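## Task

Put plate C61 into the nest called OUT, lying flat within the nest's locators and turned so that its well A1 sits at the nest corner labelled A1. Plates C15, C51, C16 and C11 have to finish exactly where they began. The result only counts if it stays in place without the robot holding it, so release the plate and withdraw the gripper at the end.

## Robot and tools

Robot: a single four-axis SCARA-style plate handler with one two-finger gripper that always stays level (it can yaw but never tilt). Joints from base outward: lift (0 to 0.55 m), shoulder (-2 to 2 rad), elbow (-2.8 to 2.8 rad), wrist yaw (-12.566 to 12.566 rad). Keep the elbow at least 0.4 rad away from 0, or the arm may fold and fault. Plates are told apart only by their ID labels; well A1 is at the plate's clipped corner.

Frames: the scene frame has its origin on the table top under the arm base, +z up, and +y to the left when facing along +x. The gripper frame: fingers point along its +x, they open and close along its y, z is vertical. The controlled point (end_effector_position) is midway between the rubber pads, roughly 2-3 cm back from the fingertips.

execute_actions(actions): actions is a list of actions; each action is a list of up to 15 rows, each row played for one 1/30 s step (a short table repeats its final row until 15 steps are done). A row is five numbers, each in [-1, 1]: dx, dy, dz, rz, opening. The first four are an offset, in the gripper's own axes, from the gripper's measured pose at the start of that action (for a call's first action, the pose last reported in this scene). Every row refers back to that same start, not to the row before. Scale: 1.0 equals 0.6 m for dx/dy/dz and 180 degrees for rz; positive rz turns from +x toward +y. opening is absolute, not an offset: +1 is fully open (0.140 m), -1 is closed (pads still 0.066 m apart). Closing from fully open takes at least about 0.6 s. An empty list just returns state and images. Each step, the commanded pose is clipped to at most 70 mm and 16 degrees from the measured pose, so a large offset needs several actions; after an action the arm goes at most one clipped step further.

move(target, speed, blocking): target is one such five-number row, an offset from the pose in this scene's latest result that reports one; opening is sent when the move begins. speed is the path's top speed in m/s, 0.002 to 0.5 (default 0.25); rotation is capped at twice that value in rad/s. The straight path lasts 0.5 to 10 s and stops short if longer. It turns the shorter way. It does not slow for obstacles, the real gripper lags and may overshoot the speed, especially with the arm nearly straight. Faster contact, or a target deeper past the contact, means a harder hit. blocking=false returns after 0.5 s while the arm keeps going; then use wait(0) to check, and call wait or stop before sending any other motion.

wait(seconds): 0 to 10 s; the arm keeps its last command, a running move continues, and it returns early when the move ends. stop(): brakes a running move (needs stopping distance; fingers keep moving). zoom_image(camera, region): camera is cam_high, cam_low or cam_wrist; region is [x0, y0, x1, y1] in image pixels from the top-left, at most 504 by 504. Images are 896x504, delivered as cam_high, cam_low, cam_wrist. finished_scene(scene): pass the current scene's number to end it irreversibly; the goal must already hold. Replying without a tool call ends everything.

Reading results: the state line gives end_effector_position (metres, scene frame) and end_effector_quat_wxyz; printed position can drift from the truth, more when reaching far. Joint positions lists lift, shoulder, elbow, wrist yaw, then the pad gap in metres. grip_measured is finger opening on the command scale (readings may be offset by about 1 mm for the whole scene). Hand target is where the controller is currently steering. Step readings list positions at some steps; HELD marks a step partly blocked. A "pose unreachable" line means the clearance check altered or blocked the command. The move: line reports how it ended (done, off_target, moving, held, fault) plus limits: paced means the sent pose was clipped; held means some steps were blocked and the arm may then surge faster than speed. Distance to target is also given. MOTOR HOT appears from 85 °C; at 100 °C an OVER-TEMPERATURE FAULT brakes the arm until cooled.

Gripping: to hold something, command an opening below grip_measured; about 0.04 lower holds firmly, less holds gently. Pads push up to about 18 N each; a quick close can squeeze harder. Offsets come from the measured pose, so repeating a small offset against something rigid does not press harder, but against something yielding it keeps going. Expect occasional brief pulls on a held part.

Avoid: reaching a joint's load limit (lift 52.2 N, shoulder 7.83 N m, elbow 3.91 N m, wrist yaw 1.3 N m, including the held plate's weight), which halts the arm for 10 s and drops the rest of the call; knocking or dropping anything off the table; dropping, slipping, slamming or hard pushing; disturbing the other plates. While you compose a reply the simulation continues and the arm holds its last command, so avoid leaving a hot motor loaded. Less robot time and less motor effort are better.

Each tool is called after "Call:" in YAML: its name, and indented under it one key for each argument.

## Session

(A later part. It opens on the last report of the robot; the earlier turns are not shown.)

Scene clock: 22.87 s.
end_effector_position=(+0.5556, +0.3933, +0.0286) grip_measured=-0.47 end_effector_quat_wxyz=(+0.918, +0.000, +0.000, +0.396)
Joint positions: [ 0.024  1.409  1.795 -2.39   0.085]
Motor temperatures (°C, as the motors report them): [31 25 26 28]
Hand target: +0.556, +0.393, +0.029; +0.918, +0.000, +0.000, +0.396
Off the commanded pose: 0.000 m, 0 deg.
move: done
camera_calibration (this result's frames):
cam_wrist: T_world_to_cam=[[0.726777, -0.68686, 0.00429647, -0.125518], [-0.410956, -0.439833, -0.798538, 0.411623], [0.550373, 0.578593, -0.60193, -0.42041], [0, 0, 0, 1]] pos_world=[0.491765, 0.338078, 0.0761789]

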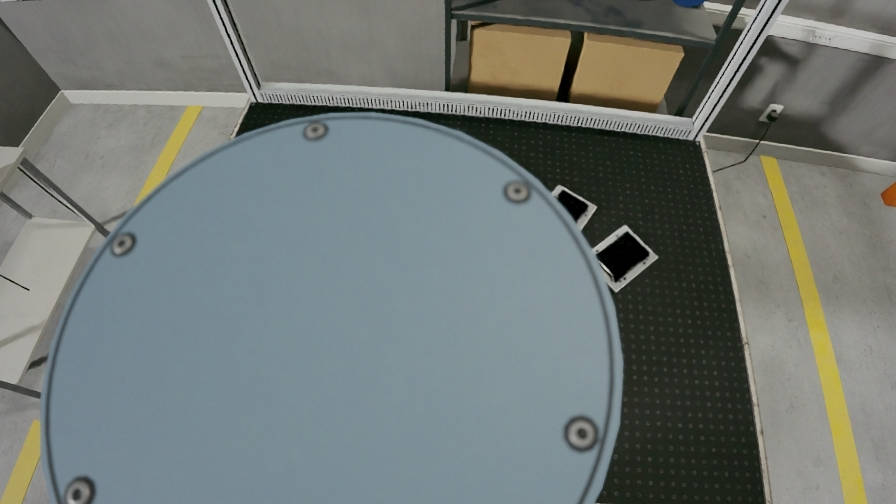

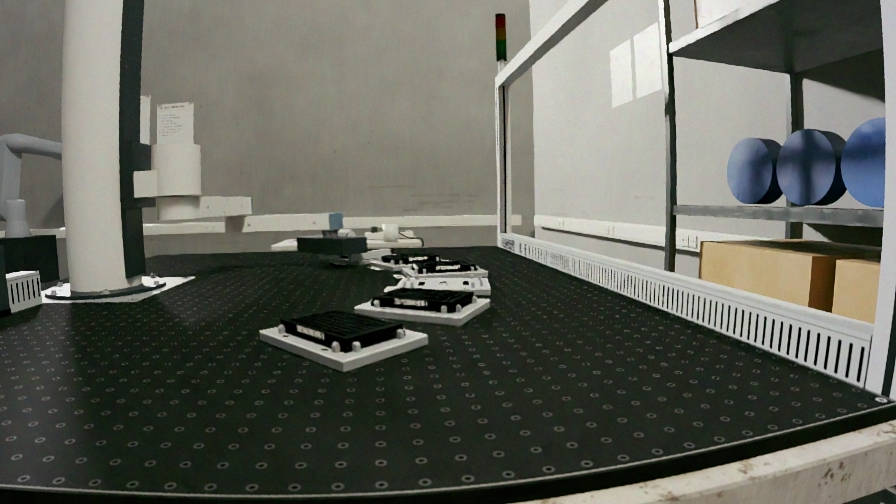

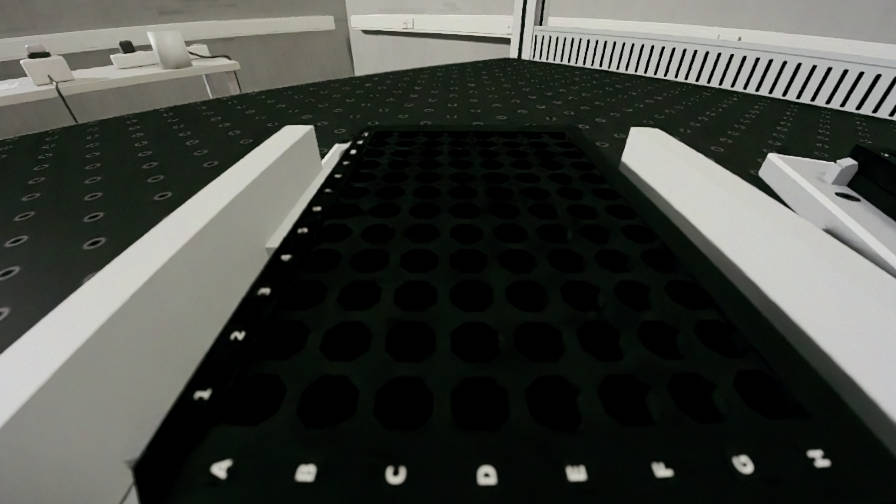

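Call:
move:
  target: [0,0,0.07,0,-0.52]
  speed: 0.1

Call:
move:
  target: [-0.453,-0.695,0,-0.313,-0.52]

Scene clock: 27.00 s.
end_effector_position=(+0.5556, +0.3933, +0.0706) grip_measured=-0.47 end_effector_quat_wxyz=(+0.918, +0.000, +0.000, +0.396)
Joint positions: [ 0.066  1.409  1.795 -2.39   0.085]
Motor temperatures (°C, as the motors report them): [31 25 26 28]
Hand target: +0.556, +0.393, +0.071; +0.918, +0.000, +0.000, +0.396
Off the commanded pose: 0.000 m, 0 deg.
move: done
camera_calibration (this result's frames):
cam_wrist: T_world_to_cam=[[0.726801, -0.686835, 0.00429647, -0.125711], [-0.41094, -0.439848, -0.798538, 0.445187], [0.550353, 0.578612, -0.60193, -0.395111], [0, 0, 0, 1]] pos_world=[0.491762, 0.338088, 0.11821]

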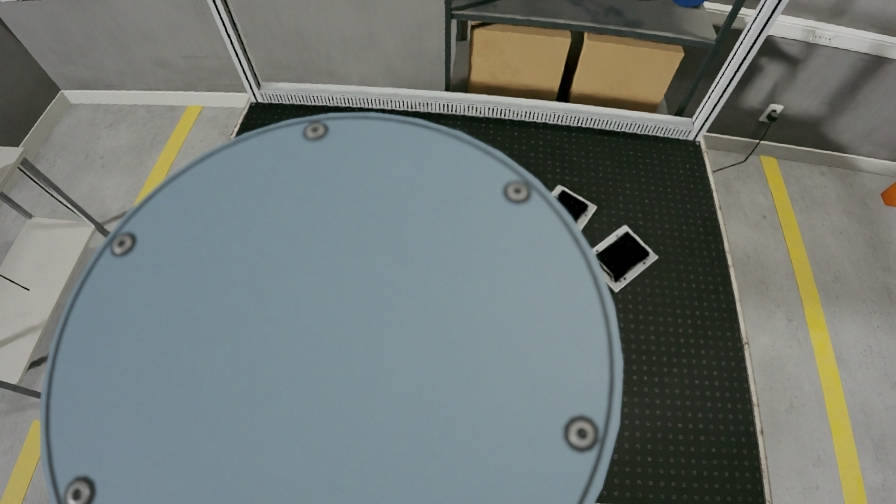

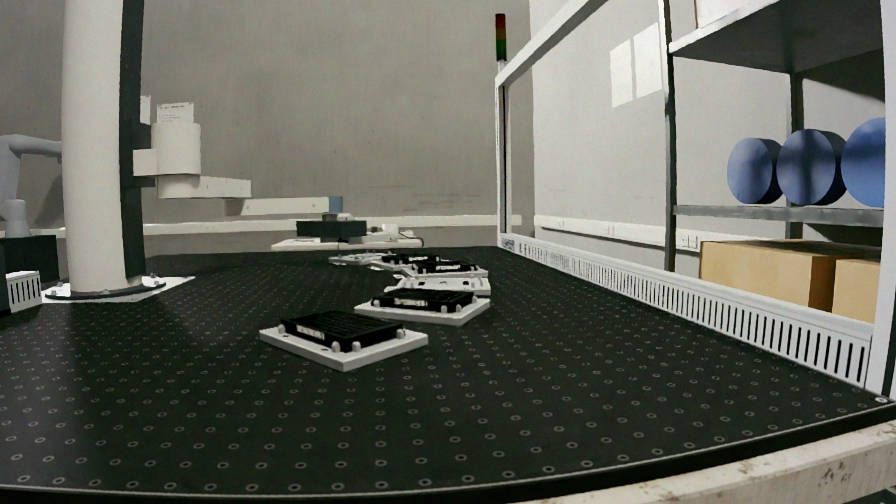

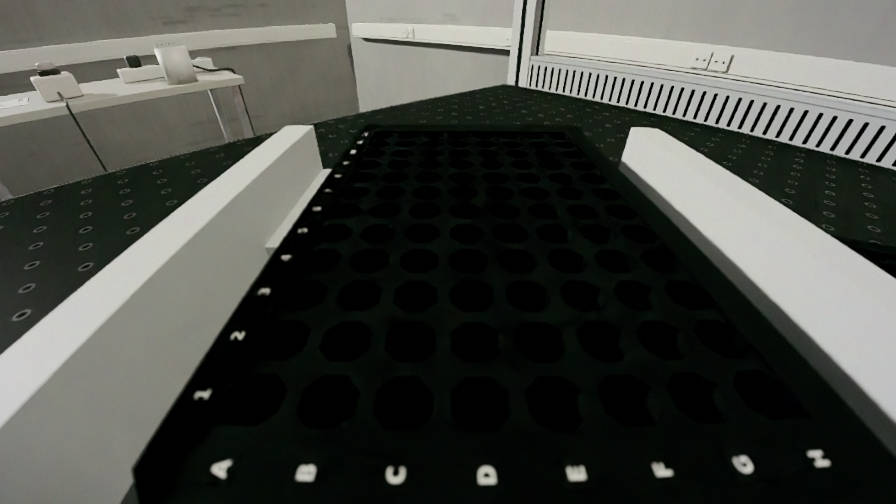

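Scene clock: 29.40 s.
end_effector_position=(+0.6723, -0.0908, +0.0706) grip_measured=-0.47 end_effector_quat_wxyz=(+0.996, +0.000, +0.000, -0.084)
Joint positions: [ 0.066  0.531  1.553 -2.253  0.085]
Motor temperatures (°C, as the motors report them): [31 25 26 28]
Hand target: +0.672, -0.091, +0.071; +0.996, +0.000, +0.000, -0.084
Off the commanded pose: 0.000 m, 0 deg.
move: done
camera_calibration (this result's frames):
cam_wrist: T_world_to_cam=[[-0.169033, -0.985601, 0.00429647, 0.0321099], [-0.593853, 0.0983666, -0.798538, 0.452048], [0.786617, -0.137531, -0.60193, -0.403107], [0, 0, 0, 1]] pos_world=[0.590969, -0.0682586, 0.118197]

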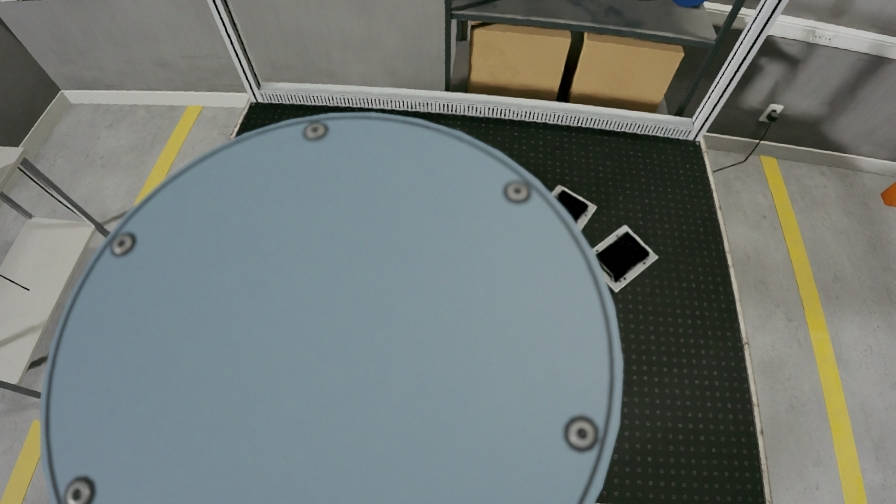

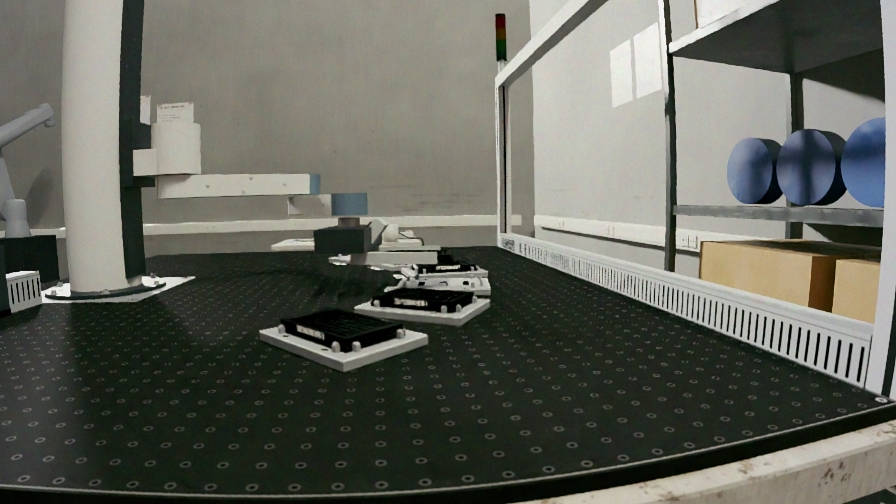

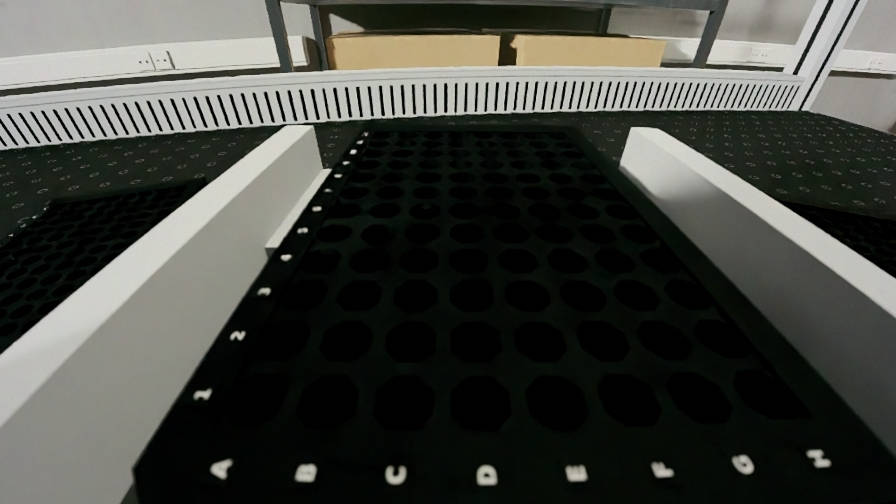

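Call:
move:
  target: [-0.25,0,-0.02,0,-0.52]

Call:
move:
  target: [0,0,-0.045,0,-0.52]
  speed: 0.1

Call:
zoom_image:
  camera: "cam_wrist"
  region: [340, 50, 600, 150]

Scene clock: 32.43 s.
end_effector_position=(+0.5244, -0.0655, +0.0586) grip_measured=-0.47 end_effector_quat_wxyz=(+0.996, +0.000, +0.000, -0.084)
Joint positions: [ 0.054  0.784  0.841 -1.794  0.085]
Motor temperatures (°C, as the motors report them): [31 25 26 28]
Hand target: +0.524, -0.066, +0.059; +0.996, +0.000, +0.000, -0.084
Off the commanded pose: 0.000 m, 0 deg.
move: done
camera_calibration (this result's frames):
cam_wrist: T_world_to_cam=[[-0.169244, -0.985565, 0.00429647, 0.0321735], [-0.593832, 0.0984934, -0.798538, 0.352149], [0.786587, -0.137699, -0.60193, -0.290533], [0, 0, 0, 1]] pos_world=[0.443092, -0.0429814, 0.106185]

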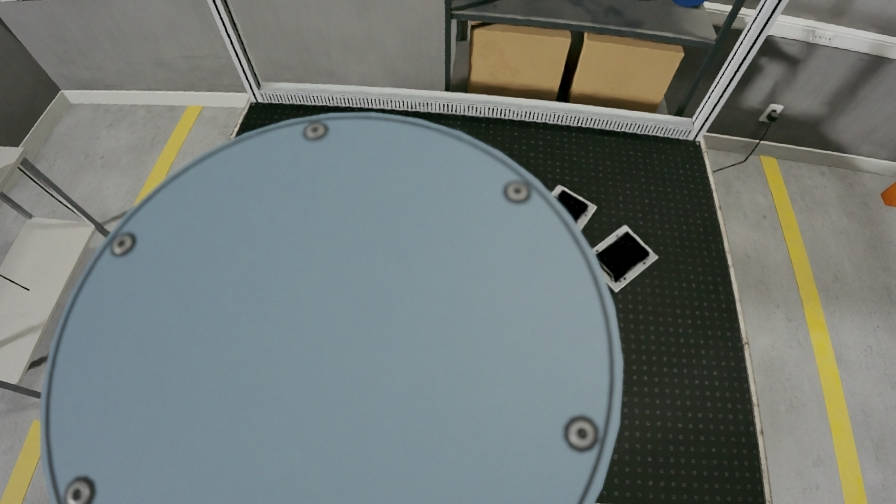

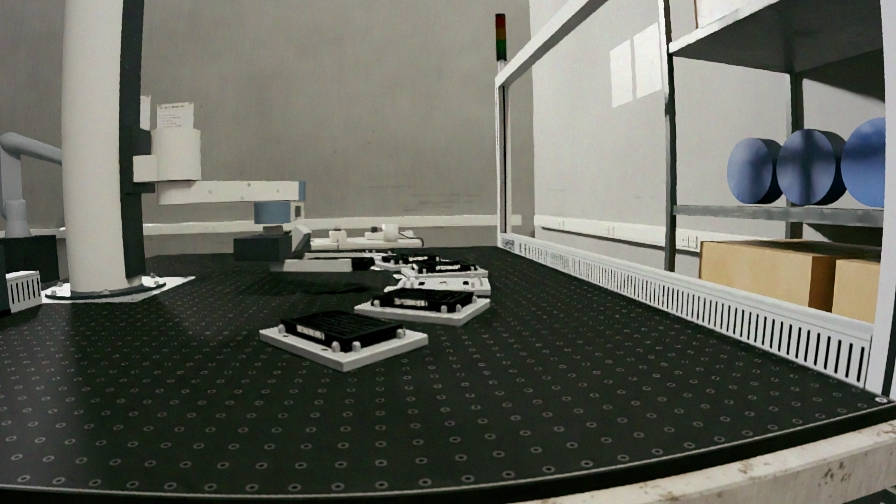

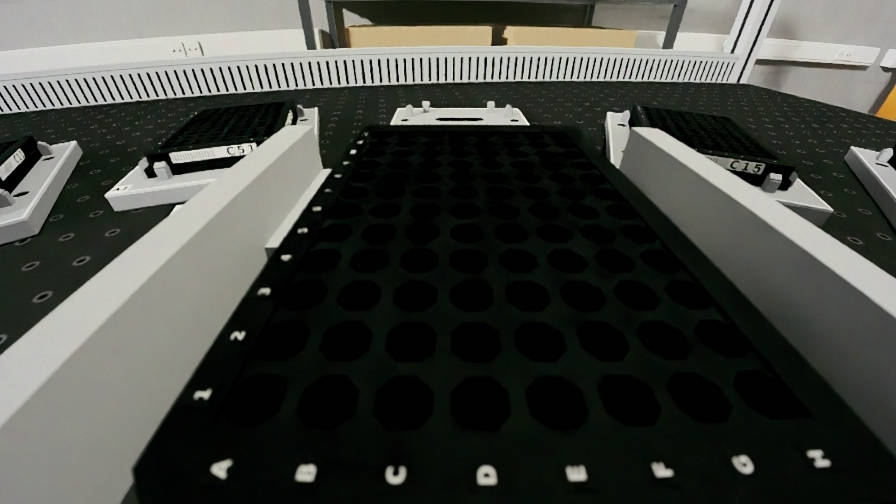

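Scene clock: 33.13 s.
end_effector_position=(+0.5244, -0.0655, +0.0316) grip_measured=-0.47 end_effector_quat_wxyz=(+0.996, +0.000, +0.000, -0.084)
Joint positions: [ 0.027  0.784  0.841 -1.794  0.085]
Motor temperatures (°C, as the motors report them): [31 25 26 28]
Hand target: +0.524, -0.066, +0.032; +0.996, +0.000, +0.000, -0.084
Off the commanded pose: 0.000 m, 0 deg.
move: done
camera_calibration (this result's frames):
cam_wrist: T_world_to_cam=[[-0.169247, -0.985564, 0.00429647, 0.0322918], [-0.593832, 0.0984952, -0.798538, 0.330542], [0.786587, -0.137701, -0.60193, -0.306817], [0, 0, 0, 1]] pos_world=[0.44309, -0.0429802, 0.079129]

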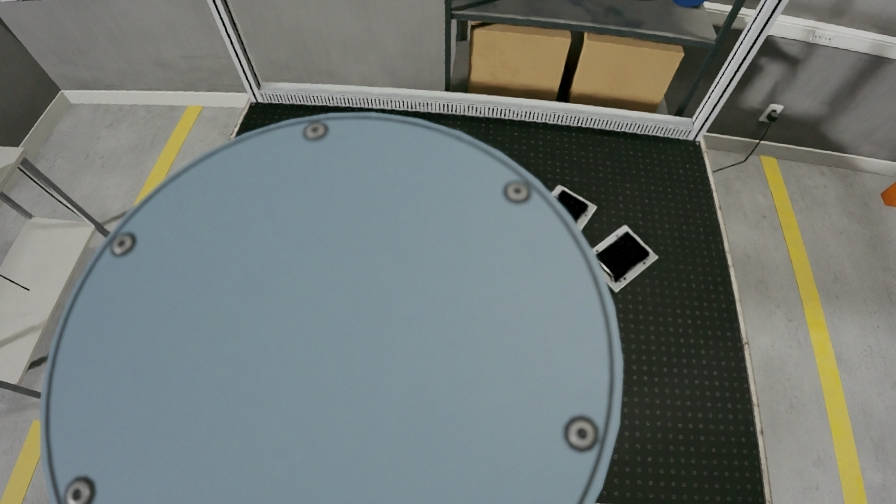

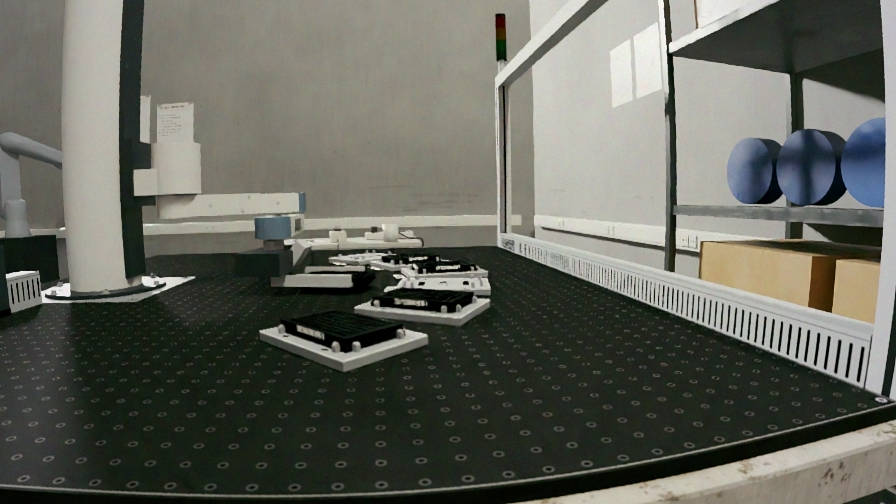

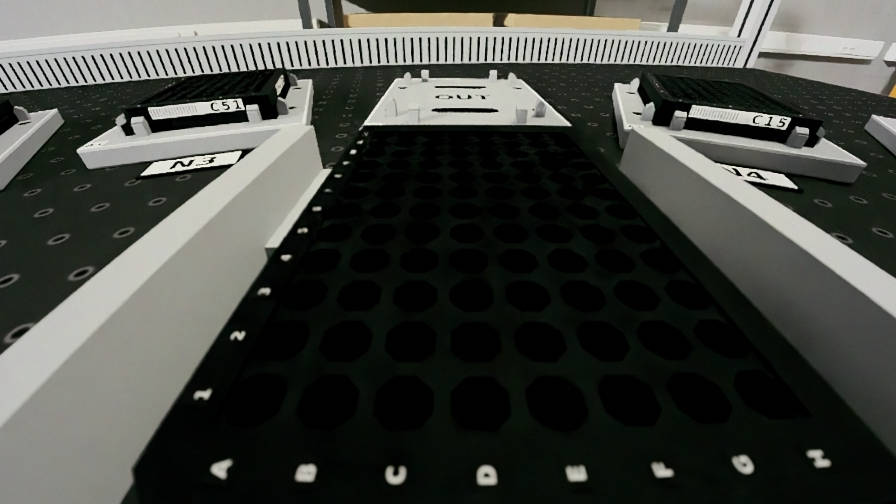

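Region (340, 50, 600, 150) of cam_wrist's 896x504 image, scaled by 1.938, with more detail than that image has; it fills the top 194 rows of this view, and the rest is white.

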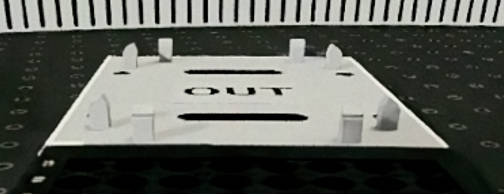

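Call:
move:
  target: [0,0,0.035,0,-0.52]
  speed: 0.1

Call:
move:
  target: [0.33,-0.006,0,0,-0.52]

Call:
move:
  target: [0,0,-0.02,0,-0.52]
  speed: 0.03

Call:
zoom_image:
  camera: "cam_low"
  region: [370, 240, 510, 310]

Scene clock: 38.07 s.
end_effector_position=(+0.5244, -0.0655, +0.0526) grip_measured=-0.47 end_effector_quat_wxyz=(+0.996, +0.000, +0.000, -0.084)
Joint positions: [ 0.048  0.784  0.841 -1.794  0.085]
Motor temperatures (°C, as the motors report them): [31 25 26 28]
Hand target: +0.524, -0.066, +0.053; +0.996, +0.000, +0.000, -0.084
Off the commanded pose: 0.000 m, 0 deg.
move: done
camera_calibration (this result's frames):
cam_wrist: T_world_to_cam=[[-0.169239, -0.985566, 0.00429647, 0.032199], [-0.593833, 0.0984907, -0.798538, 0.347336], [0.786588, -0.137695, -0.60193, -0.29416], [0, 0, 0, 1]] pos_world=[0.443091, -0.0429796, 0.100159]

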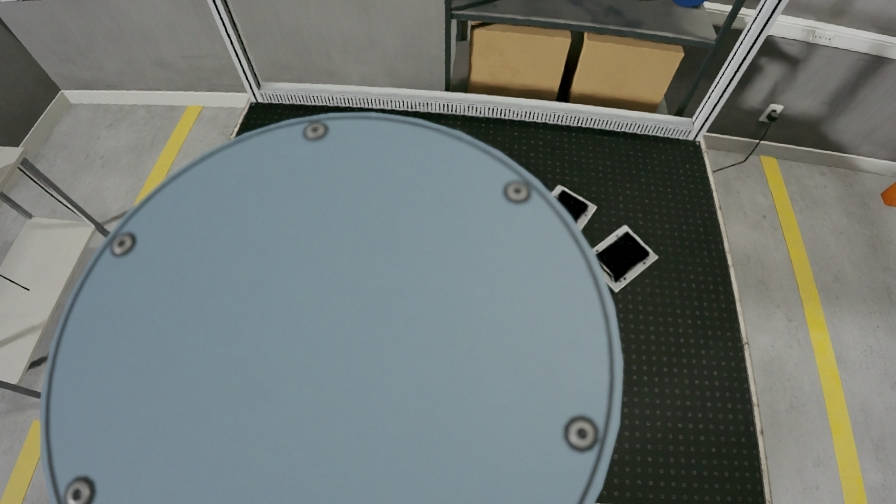

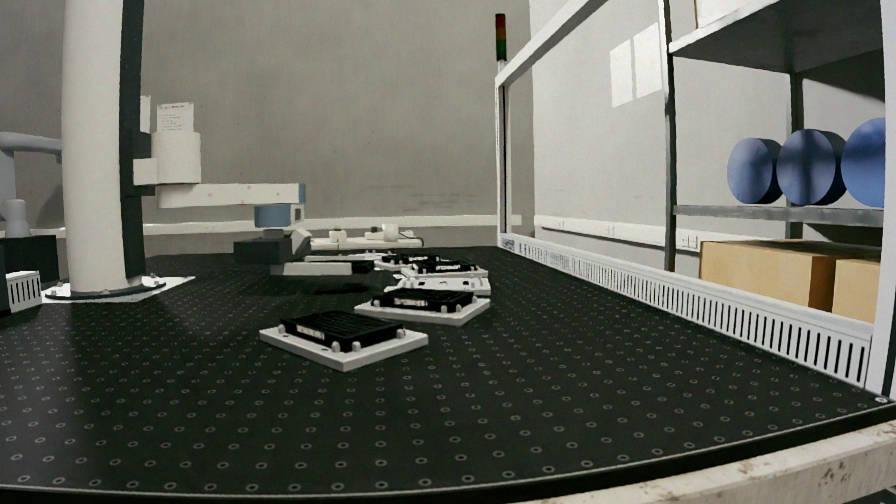

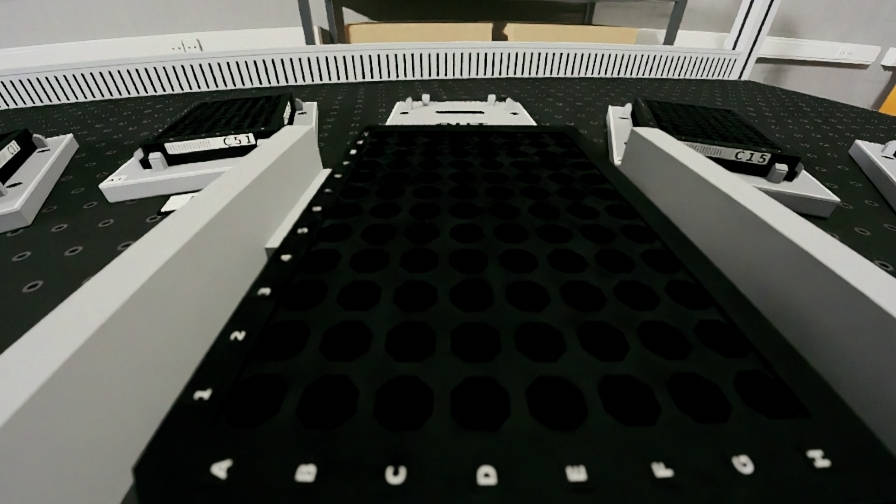

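Scene clock: 39.30 s.
end_effector_position=(+0.7189, -0.1025, +0.0526) grip_measured=-0.47 end_effector_quat_wxyz=(+0.996, +0.000, +0.000, -0.084)
Joint positions: [ 0.048  0.403  1.834 -2.406  0.085]
Motor temperatures (°C, as the motors report them): [31 25 26 28]
Hand target: +0.719, -0.102, +0.053; +0.996, +0.000, +0.000, -0.084
Off the commanded pose: 0.000 m, 0 deg.
move: done
camera_calibration (this result's frames):
cam_wrist: T_world_to_cam=[[-0.169158, -0.98558, 0.00429647, 0.0286177], [-0.593841, 0.0984414, -0.798538, 0.466493], [0.786599, -0.13763, -0.60193, -0.452262], [0, 0, 0, 1]] pos_world=[0.637613, -0.0799621, 0.10016]

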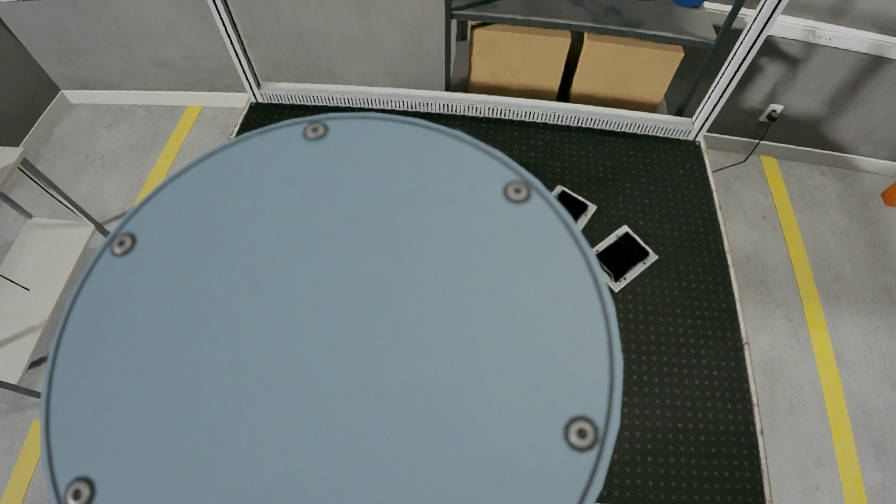

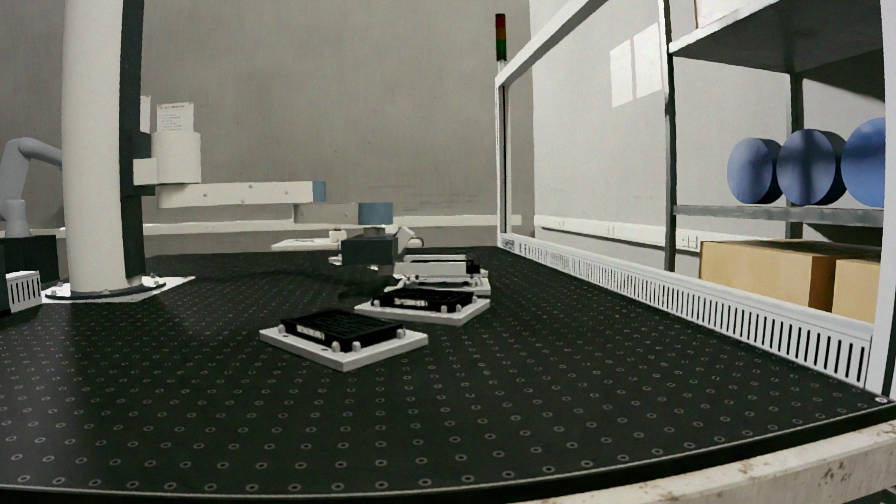

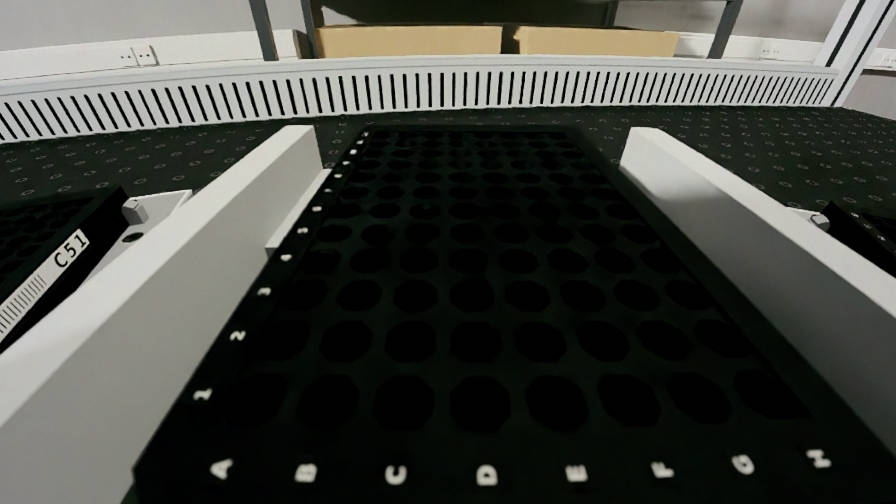

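Scene clock: 40.00 s.
end_effector_position=(+0.7189, -0.1025, +0.0405) grip_measured=-0.47 end_effector_quat_wxyz=(+0.996, +0.000, +0.000, -0.084)
Joint positions: [ 0.036  0.403  1.834 -2.406  0.085]
Motor temperatures (°C, as the motors report them): [31 25 26 28]
Hand target: +0.719, -0.102, +0.041; +0.996, +0.000, +0.000, -0.084
Off the commanded pose: 0.000 m, 0 deg.
move: done
camera_calibration (this result's frames):
cam_wrist: T_world_to_cam=[[-0.169165, -0.985578, 0.00429647, 0.0286718], [-0.59384, 0.0984456, -0.798538, 0.456866], [0.786598, -0.137636, -0.60193, -0.459518], [0, 0, 0, 1]] pos_world=[0.637612, -0.0799642, 0.0881038]

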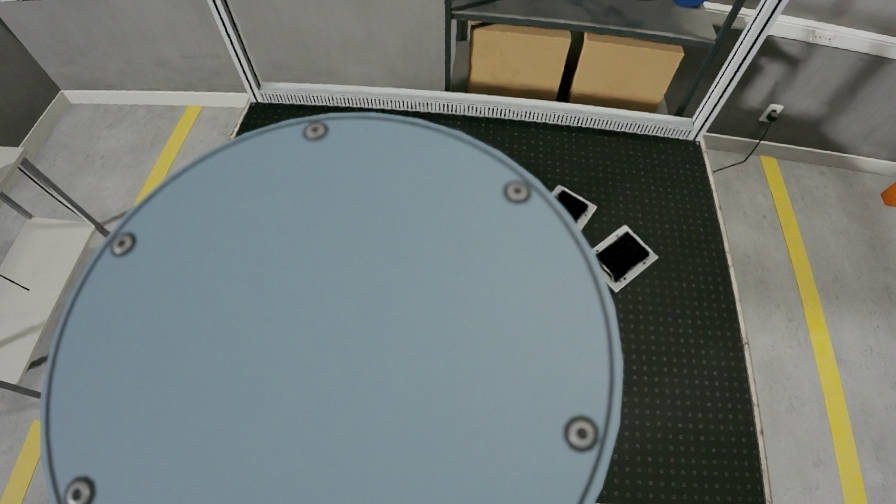

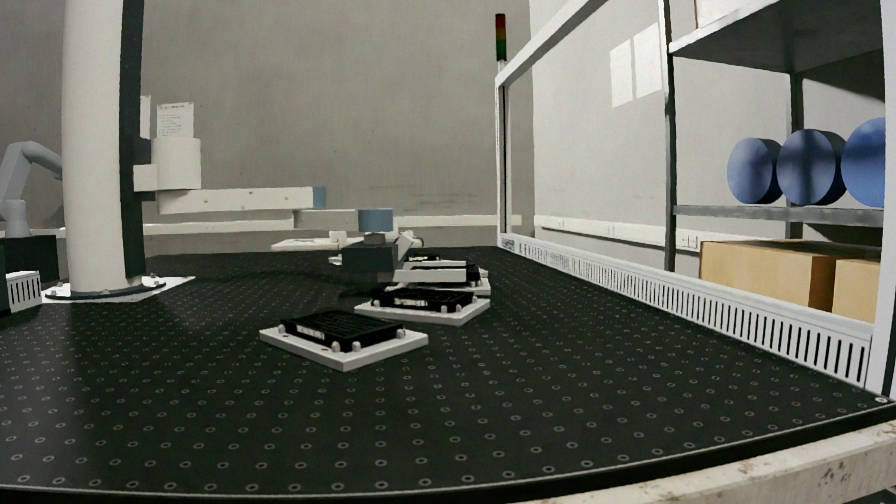

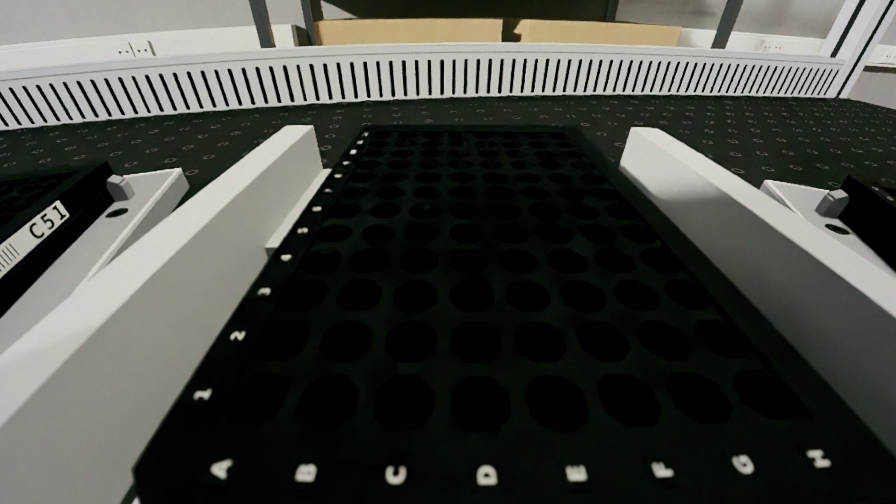

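Region (370, 240, 510, 310) of cam_low's 896x504 image, scaled by 3.600, with more detail than that image has.

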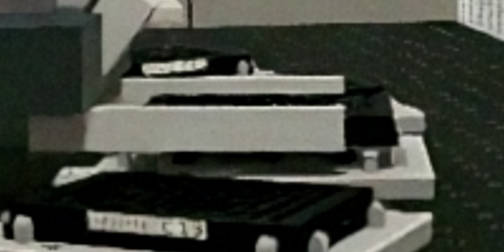

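Call:
move:
  target: [0,0,-0.01,0,-0.52]
  speed: 0.01

Call:
zoom_image:
  camera: "cam_low"
  region: [370, 240, 510, 310]

Scene clock: 42.03 s.
end_effector_position=(+0.7188, -0.1025, +0.0347) grip_measured=-0.47 end_effector_quat_wxyz=(+0.996, +0.000, +0.000, -0.084)
Joint positions: [ 0.03   0.403  1.833 -2.405  0.085]
Motor temperatures (°C, as the motors report them): [31 25 26 28]
Hand target: +0.719, -0.102, +0.035; +0.996, +0.000, +0.000, -0.084
Off the commanded pose: 0.000 m, 0 deg.
move: done
camera_calibration (this result's frames):
cam_wrist: T_world_to_cam=[[-0.168785, -0.985643, 0.00429647, 0.028374], [-0.593878, 0.098217, -0.798538, 0.452099], [0.786651, -0.137333, -0.60193, -0.462944], [0, 0, 0, 1]] pos_world=[0.637457, -0.0800147, 0.0822363]

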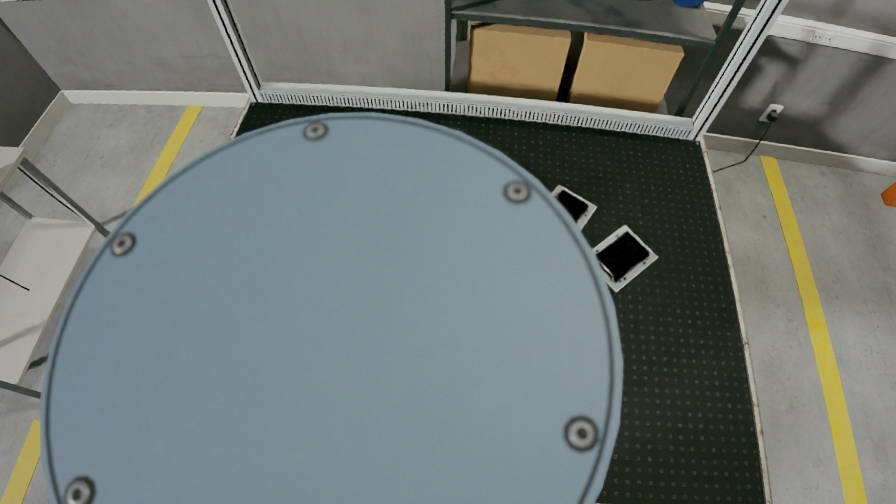

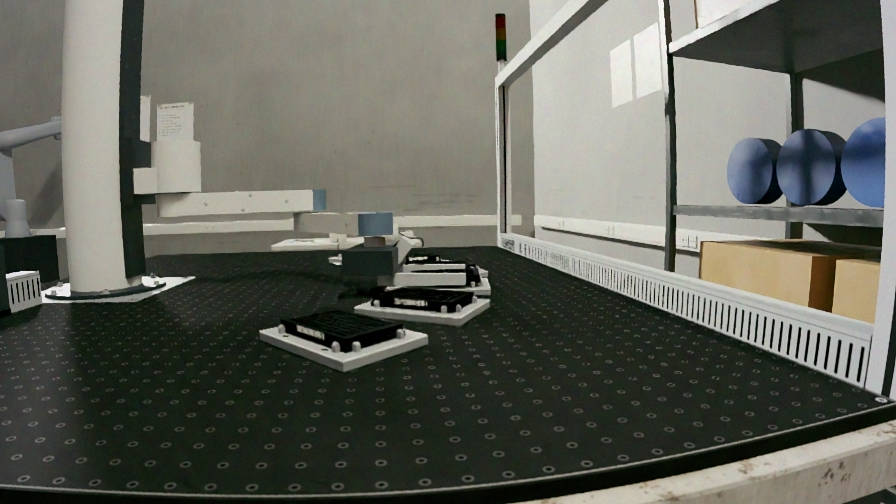

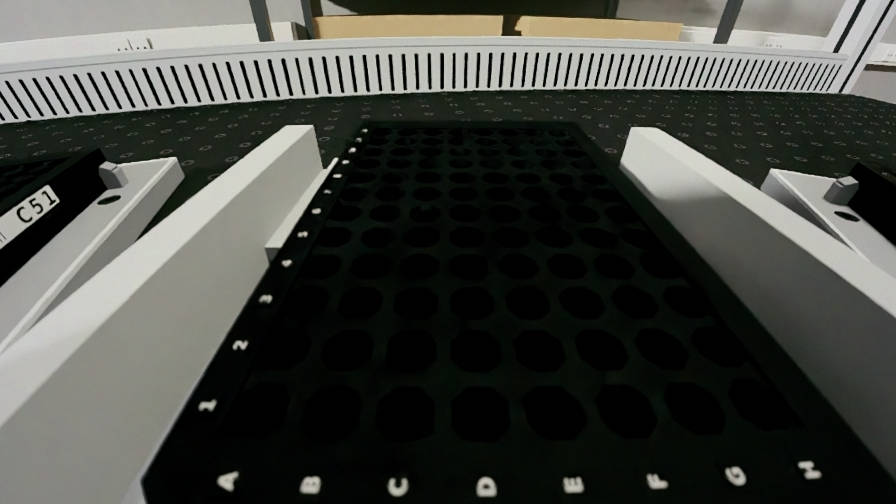

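Region (370, 240, 510, 310) of cam_low's 896x504 image, scaled by 3.600, with more detail than that image has.

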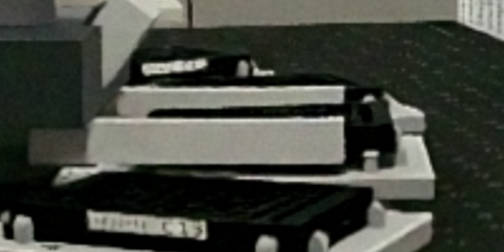

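Call:
move:
  target: [-0.005,0,0.002,0,-0.52]
  speed: 0.01

Call:
move:
  target: [0,0,-0.006,0,-0.52]
  speed: 0.01

Call:
zoom_image:
  camera: "cam_low"
  region: [370, 240, 510, 310]

Scene clock: 43.57 s.
end_effector_position=(+0.7165, -0.1016, +0.0358) grip_measured=-0.47 end_effector_quat_wxyz=(+0.997, +0.000, +0.000, -0.083)
Joint positions: [ 0.031  0.41   1.818 -2.395  0.085]
Motor temperatures (°C, as the motors report them): [31 25 26 28]
Hand target: +0.716, -0.102, +0.036; +0.996, +0.000, +0.000, -0.084
Off the commanded pose: 0.001 m, 0 deg.
move: done
camera_calibration (this result's frames):
cam_wrist: T_world_to_cam=[[-0.166874, -0.985969, 0.00429647, 0.0274559], [-0.594067, 0.0970655, -0.798538, 0.451579], [0.786916, -0.135808, -0.60193, -0.460402], [0, 0, 0, 1]] pos_world=[0.635148, -0.0792882, 0.083355]

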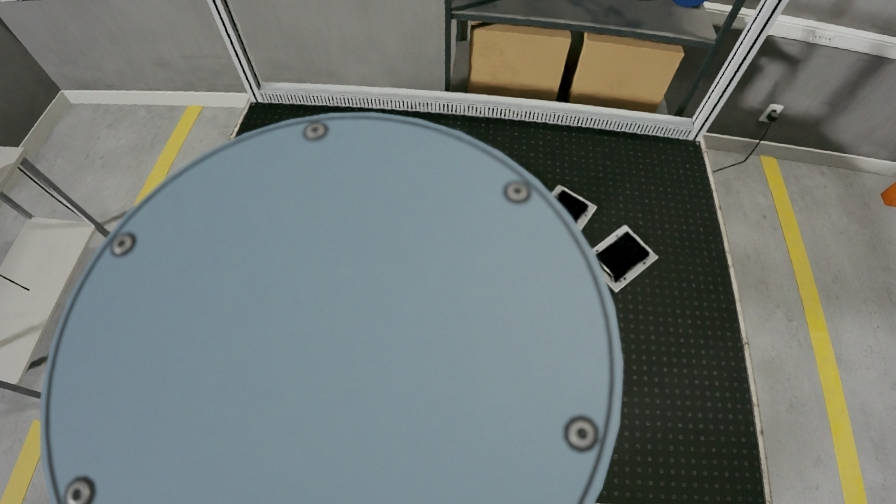

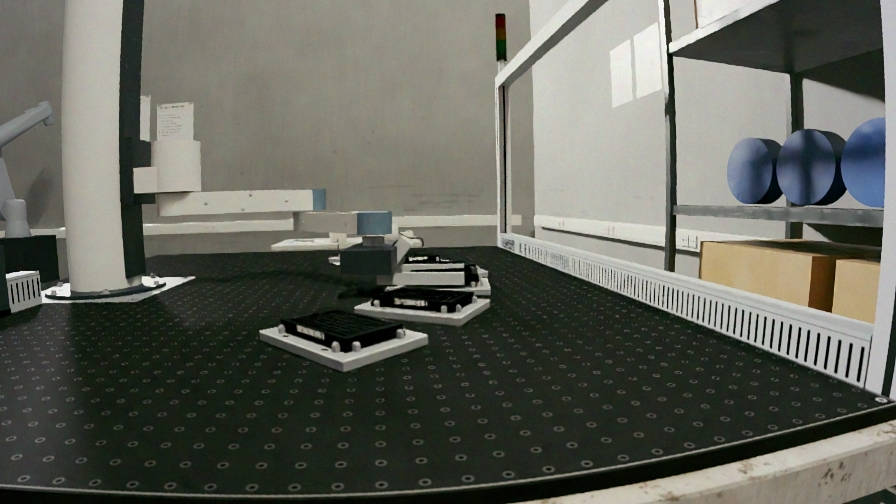

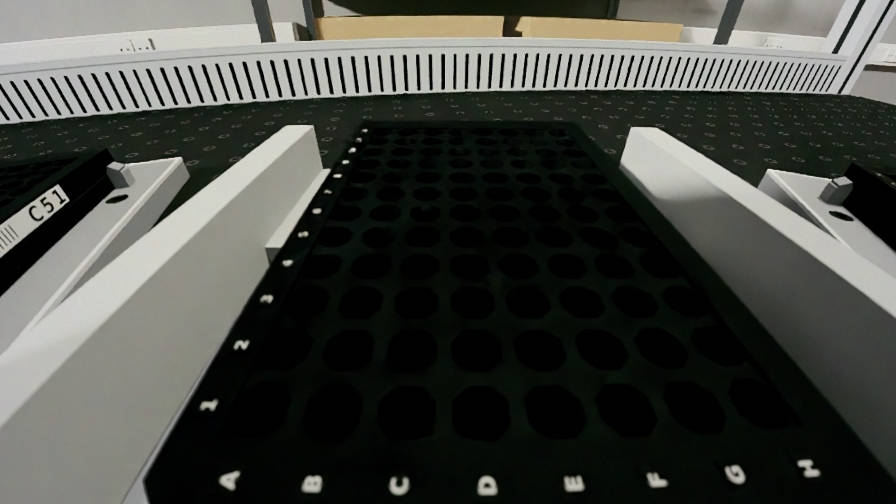

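Scene clock: 44.27 s.
end_effector_position=(+0.7169, -0.1013, +0.0323) grip_measured=-0.47 end_effector_quat_wxyz=(+0.997, +0.000, +0.000, -0.082)
Joint positions: [ 0.027  0.409  1.82  -2.395  0.085]
Motor temperatures (°C, as the motors report them): [31 25 26 28]
Hand target: +0.716, -0.102, +0.032; +0.997, +0.000, +0.000, -0.083
Off the commanded pose: 0.001 m, 0 deg.
move: done
camera_calibration (this result's frames):
cam_wrist: T_world_to_cam=[[-0.165167, -0.986256, 0.00429647, 0.02666], [-0.594235, 0.0960367, -0.798538, 0.449012], [0.78715, -0.134445, -0.60193, -0.462851], [0, 0, 0, 1]] pos_world=[0.635555, -0.079056, 0.079835]

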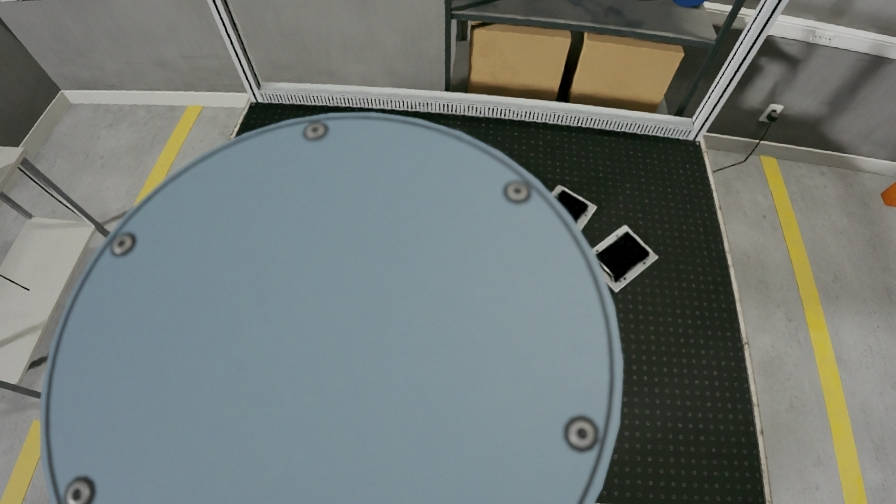

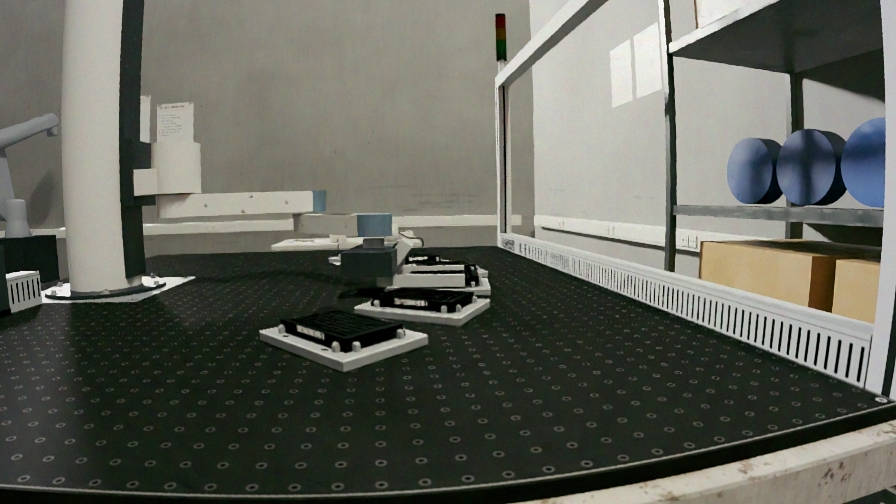

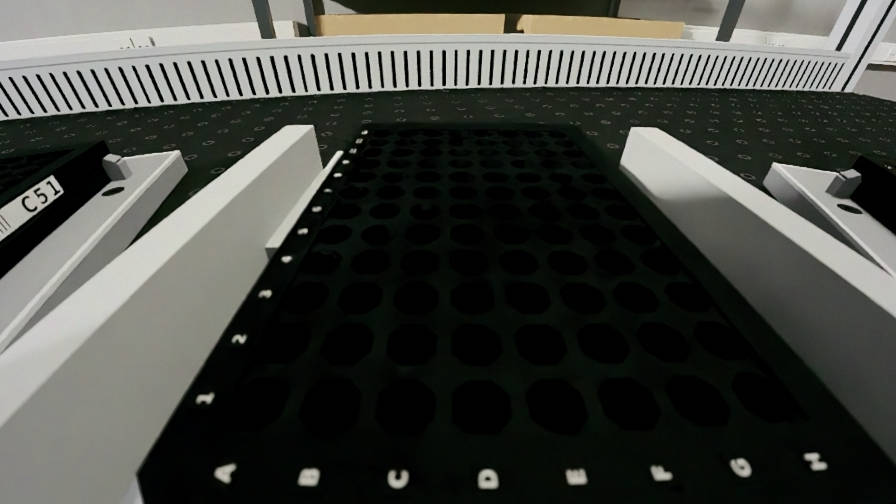

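Region (370, 240, 510, 310) of cam_low's 896x504 image, scaled by 3.600, with more detail than that image has.

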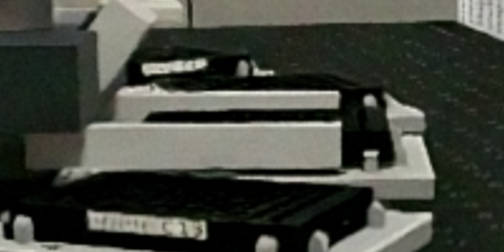

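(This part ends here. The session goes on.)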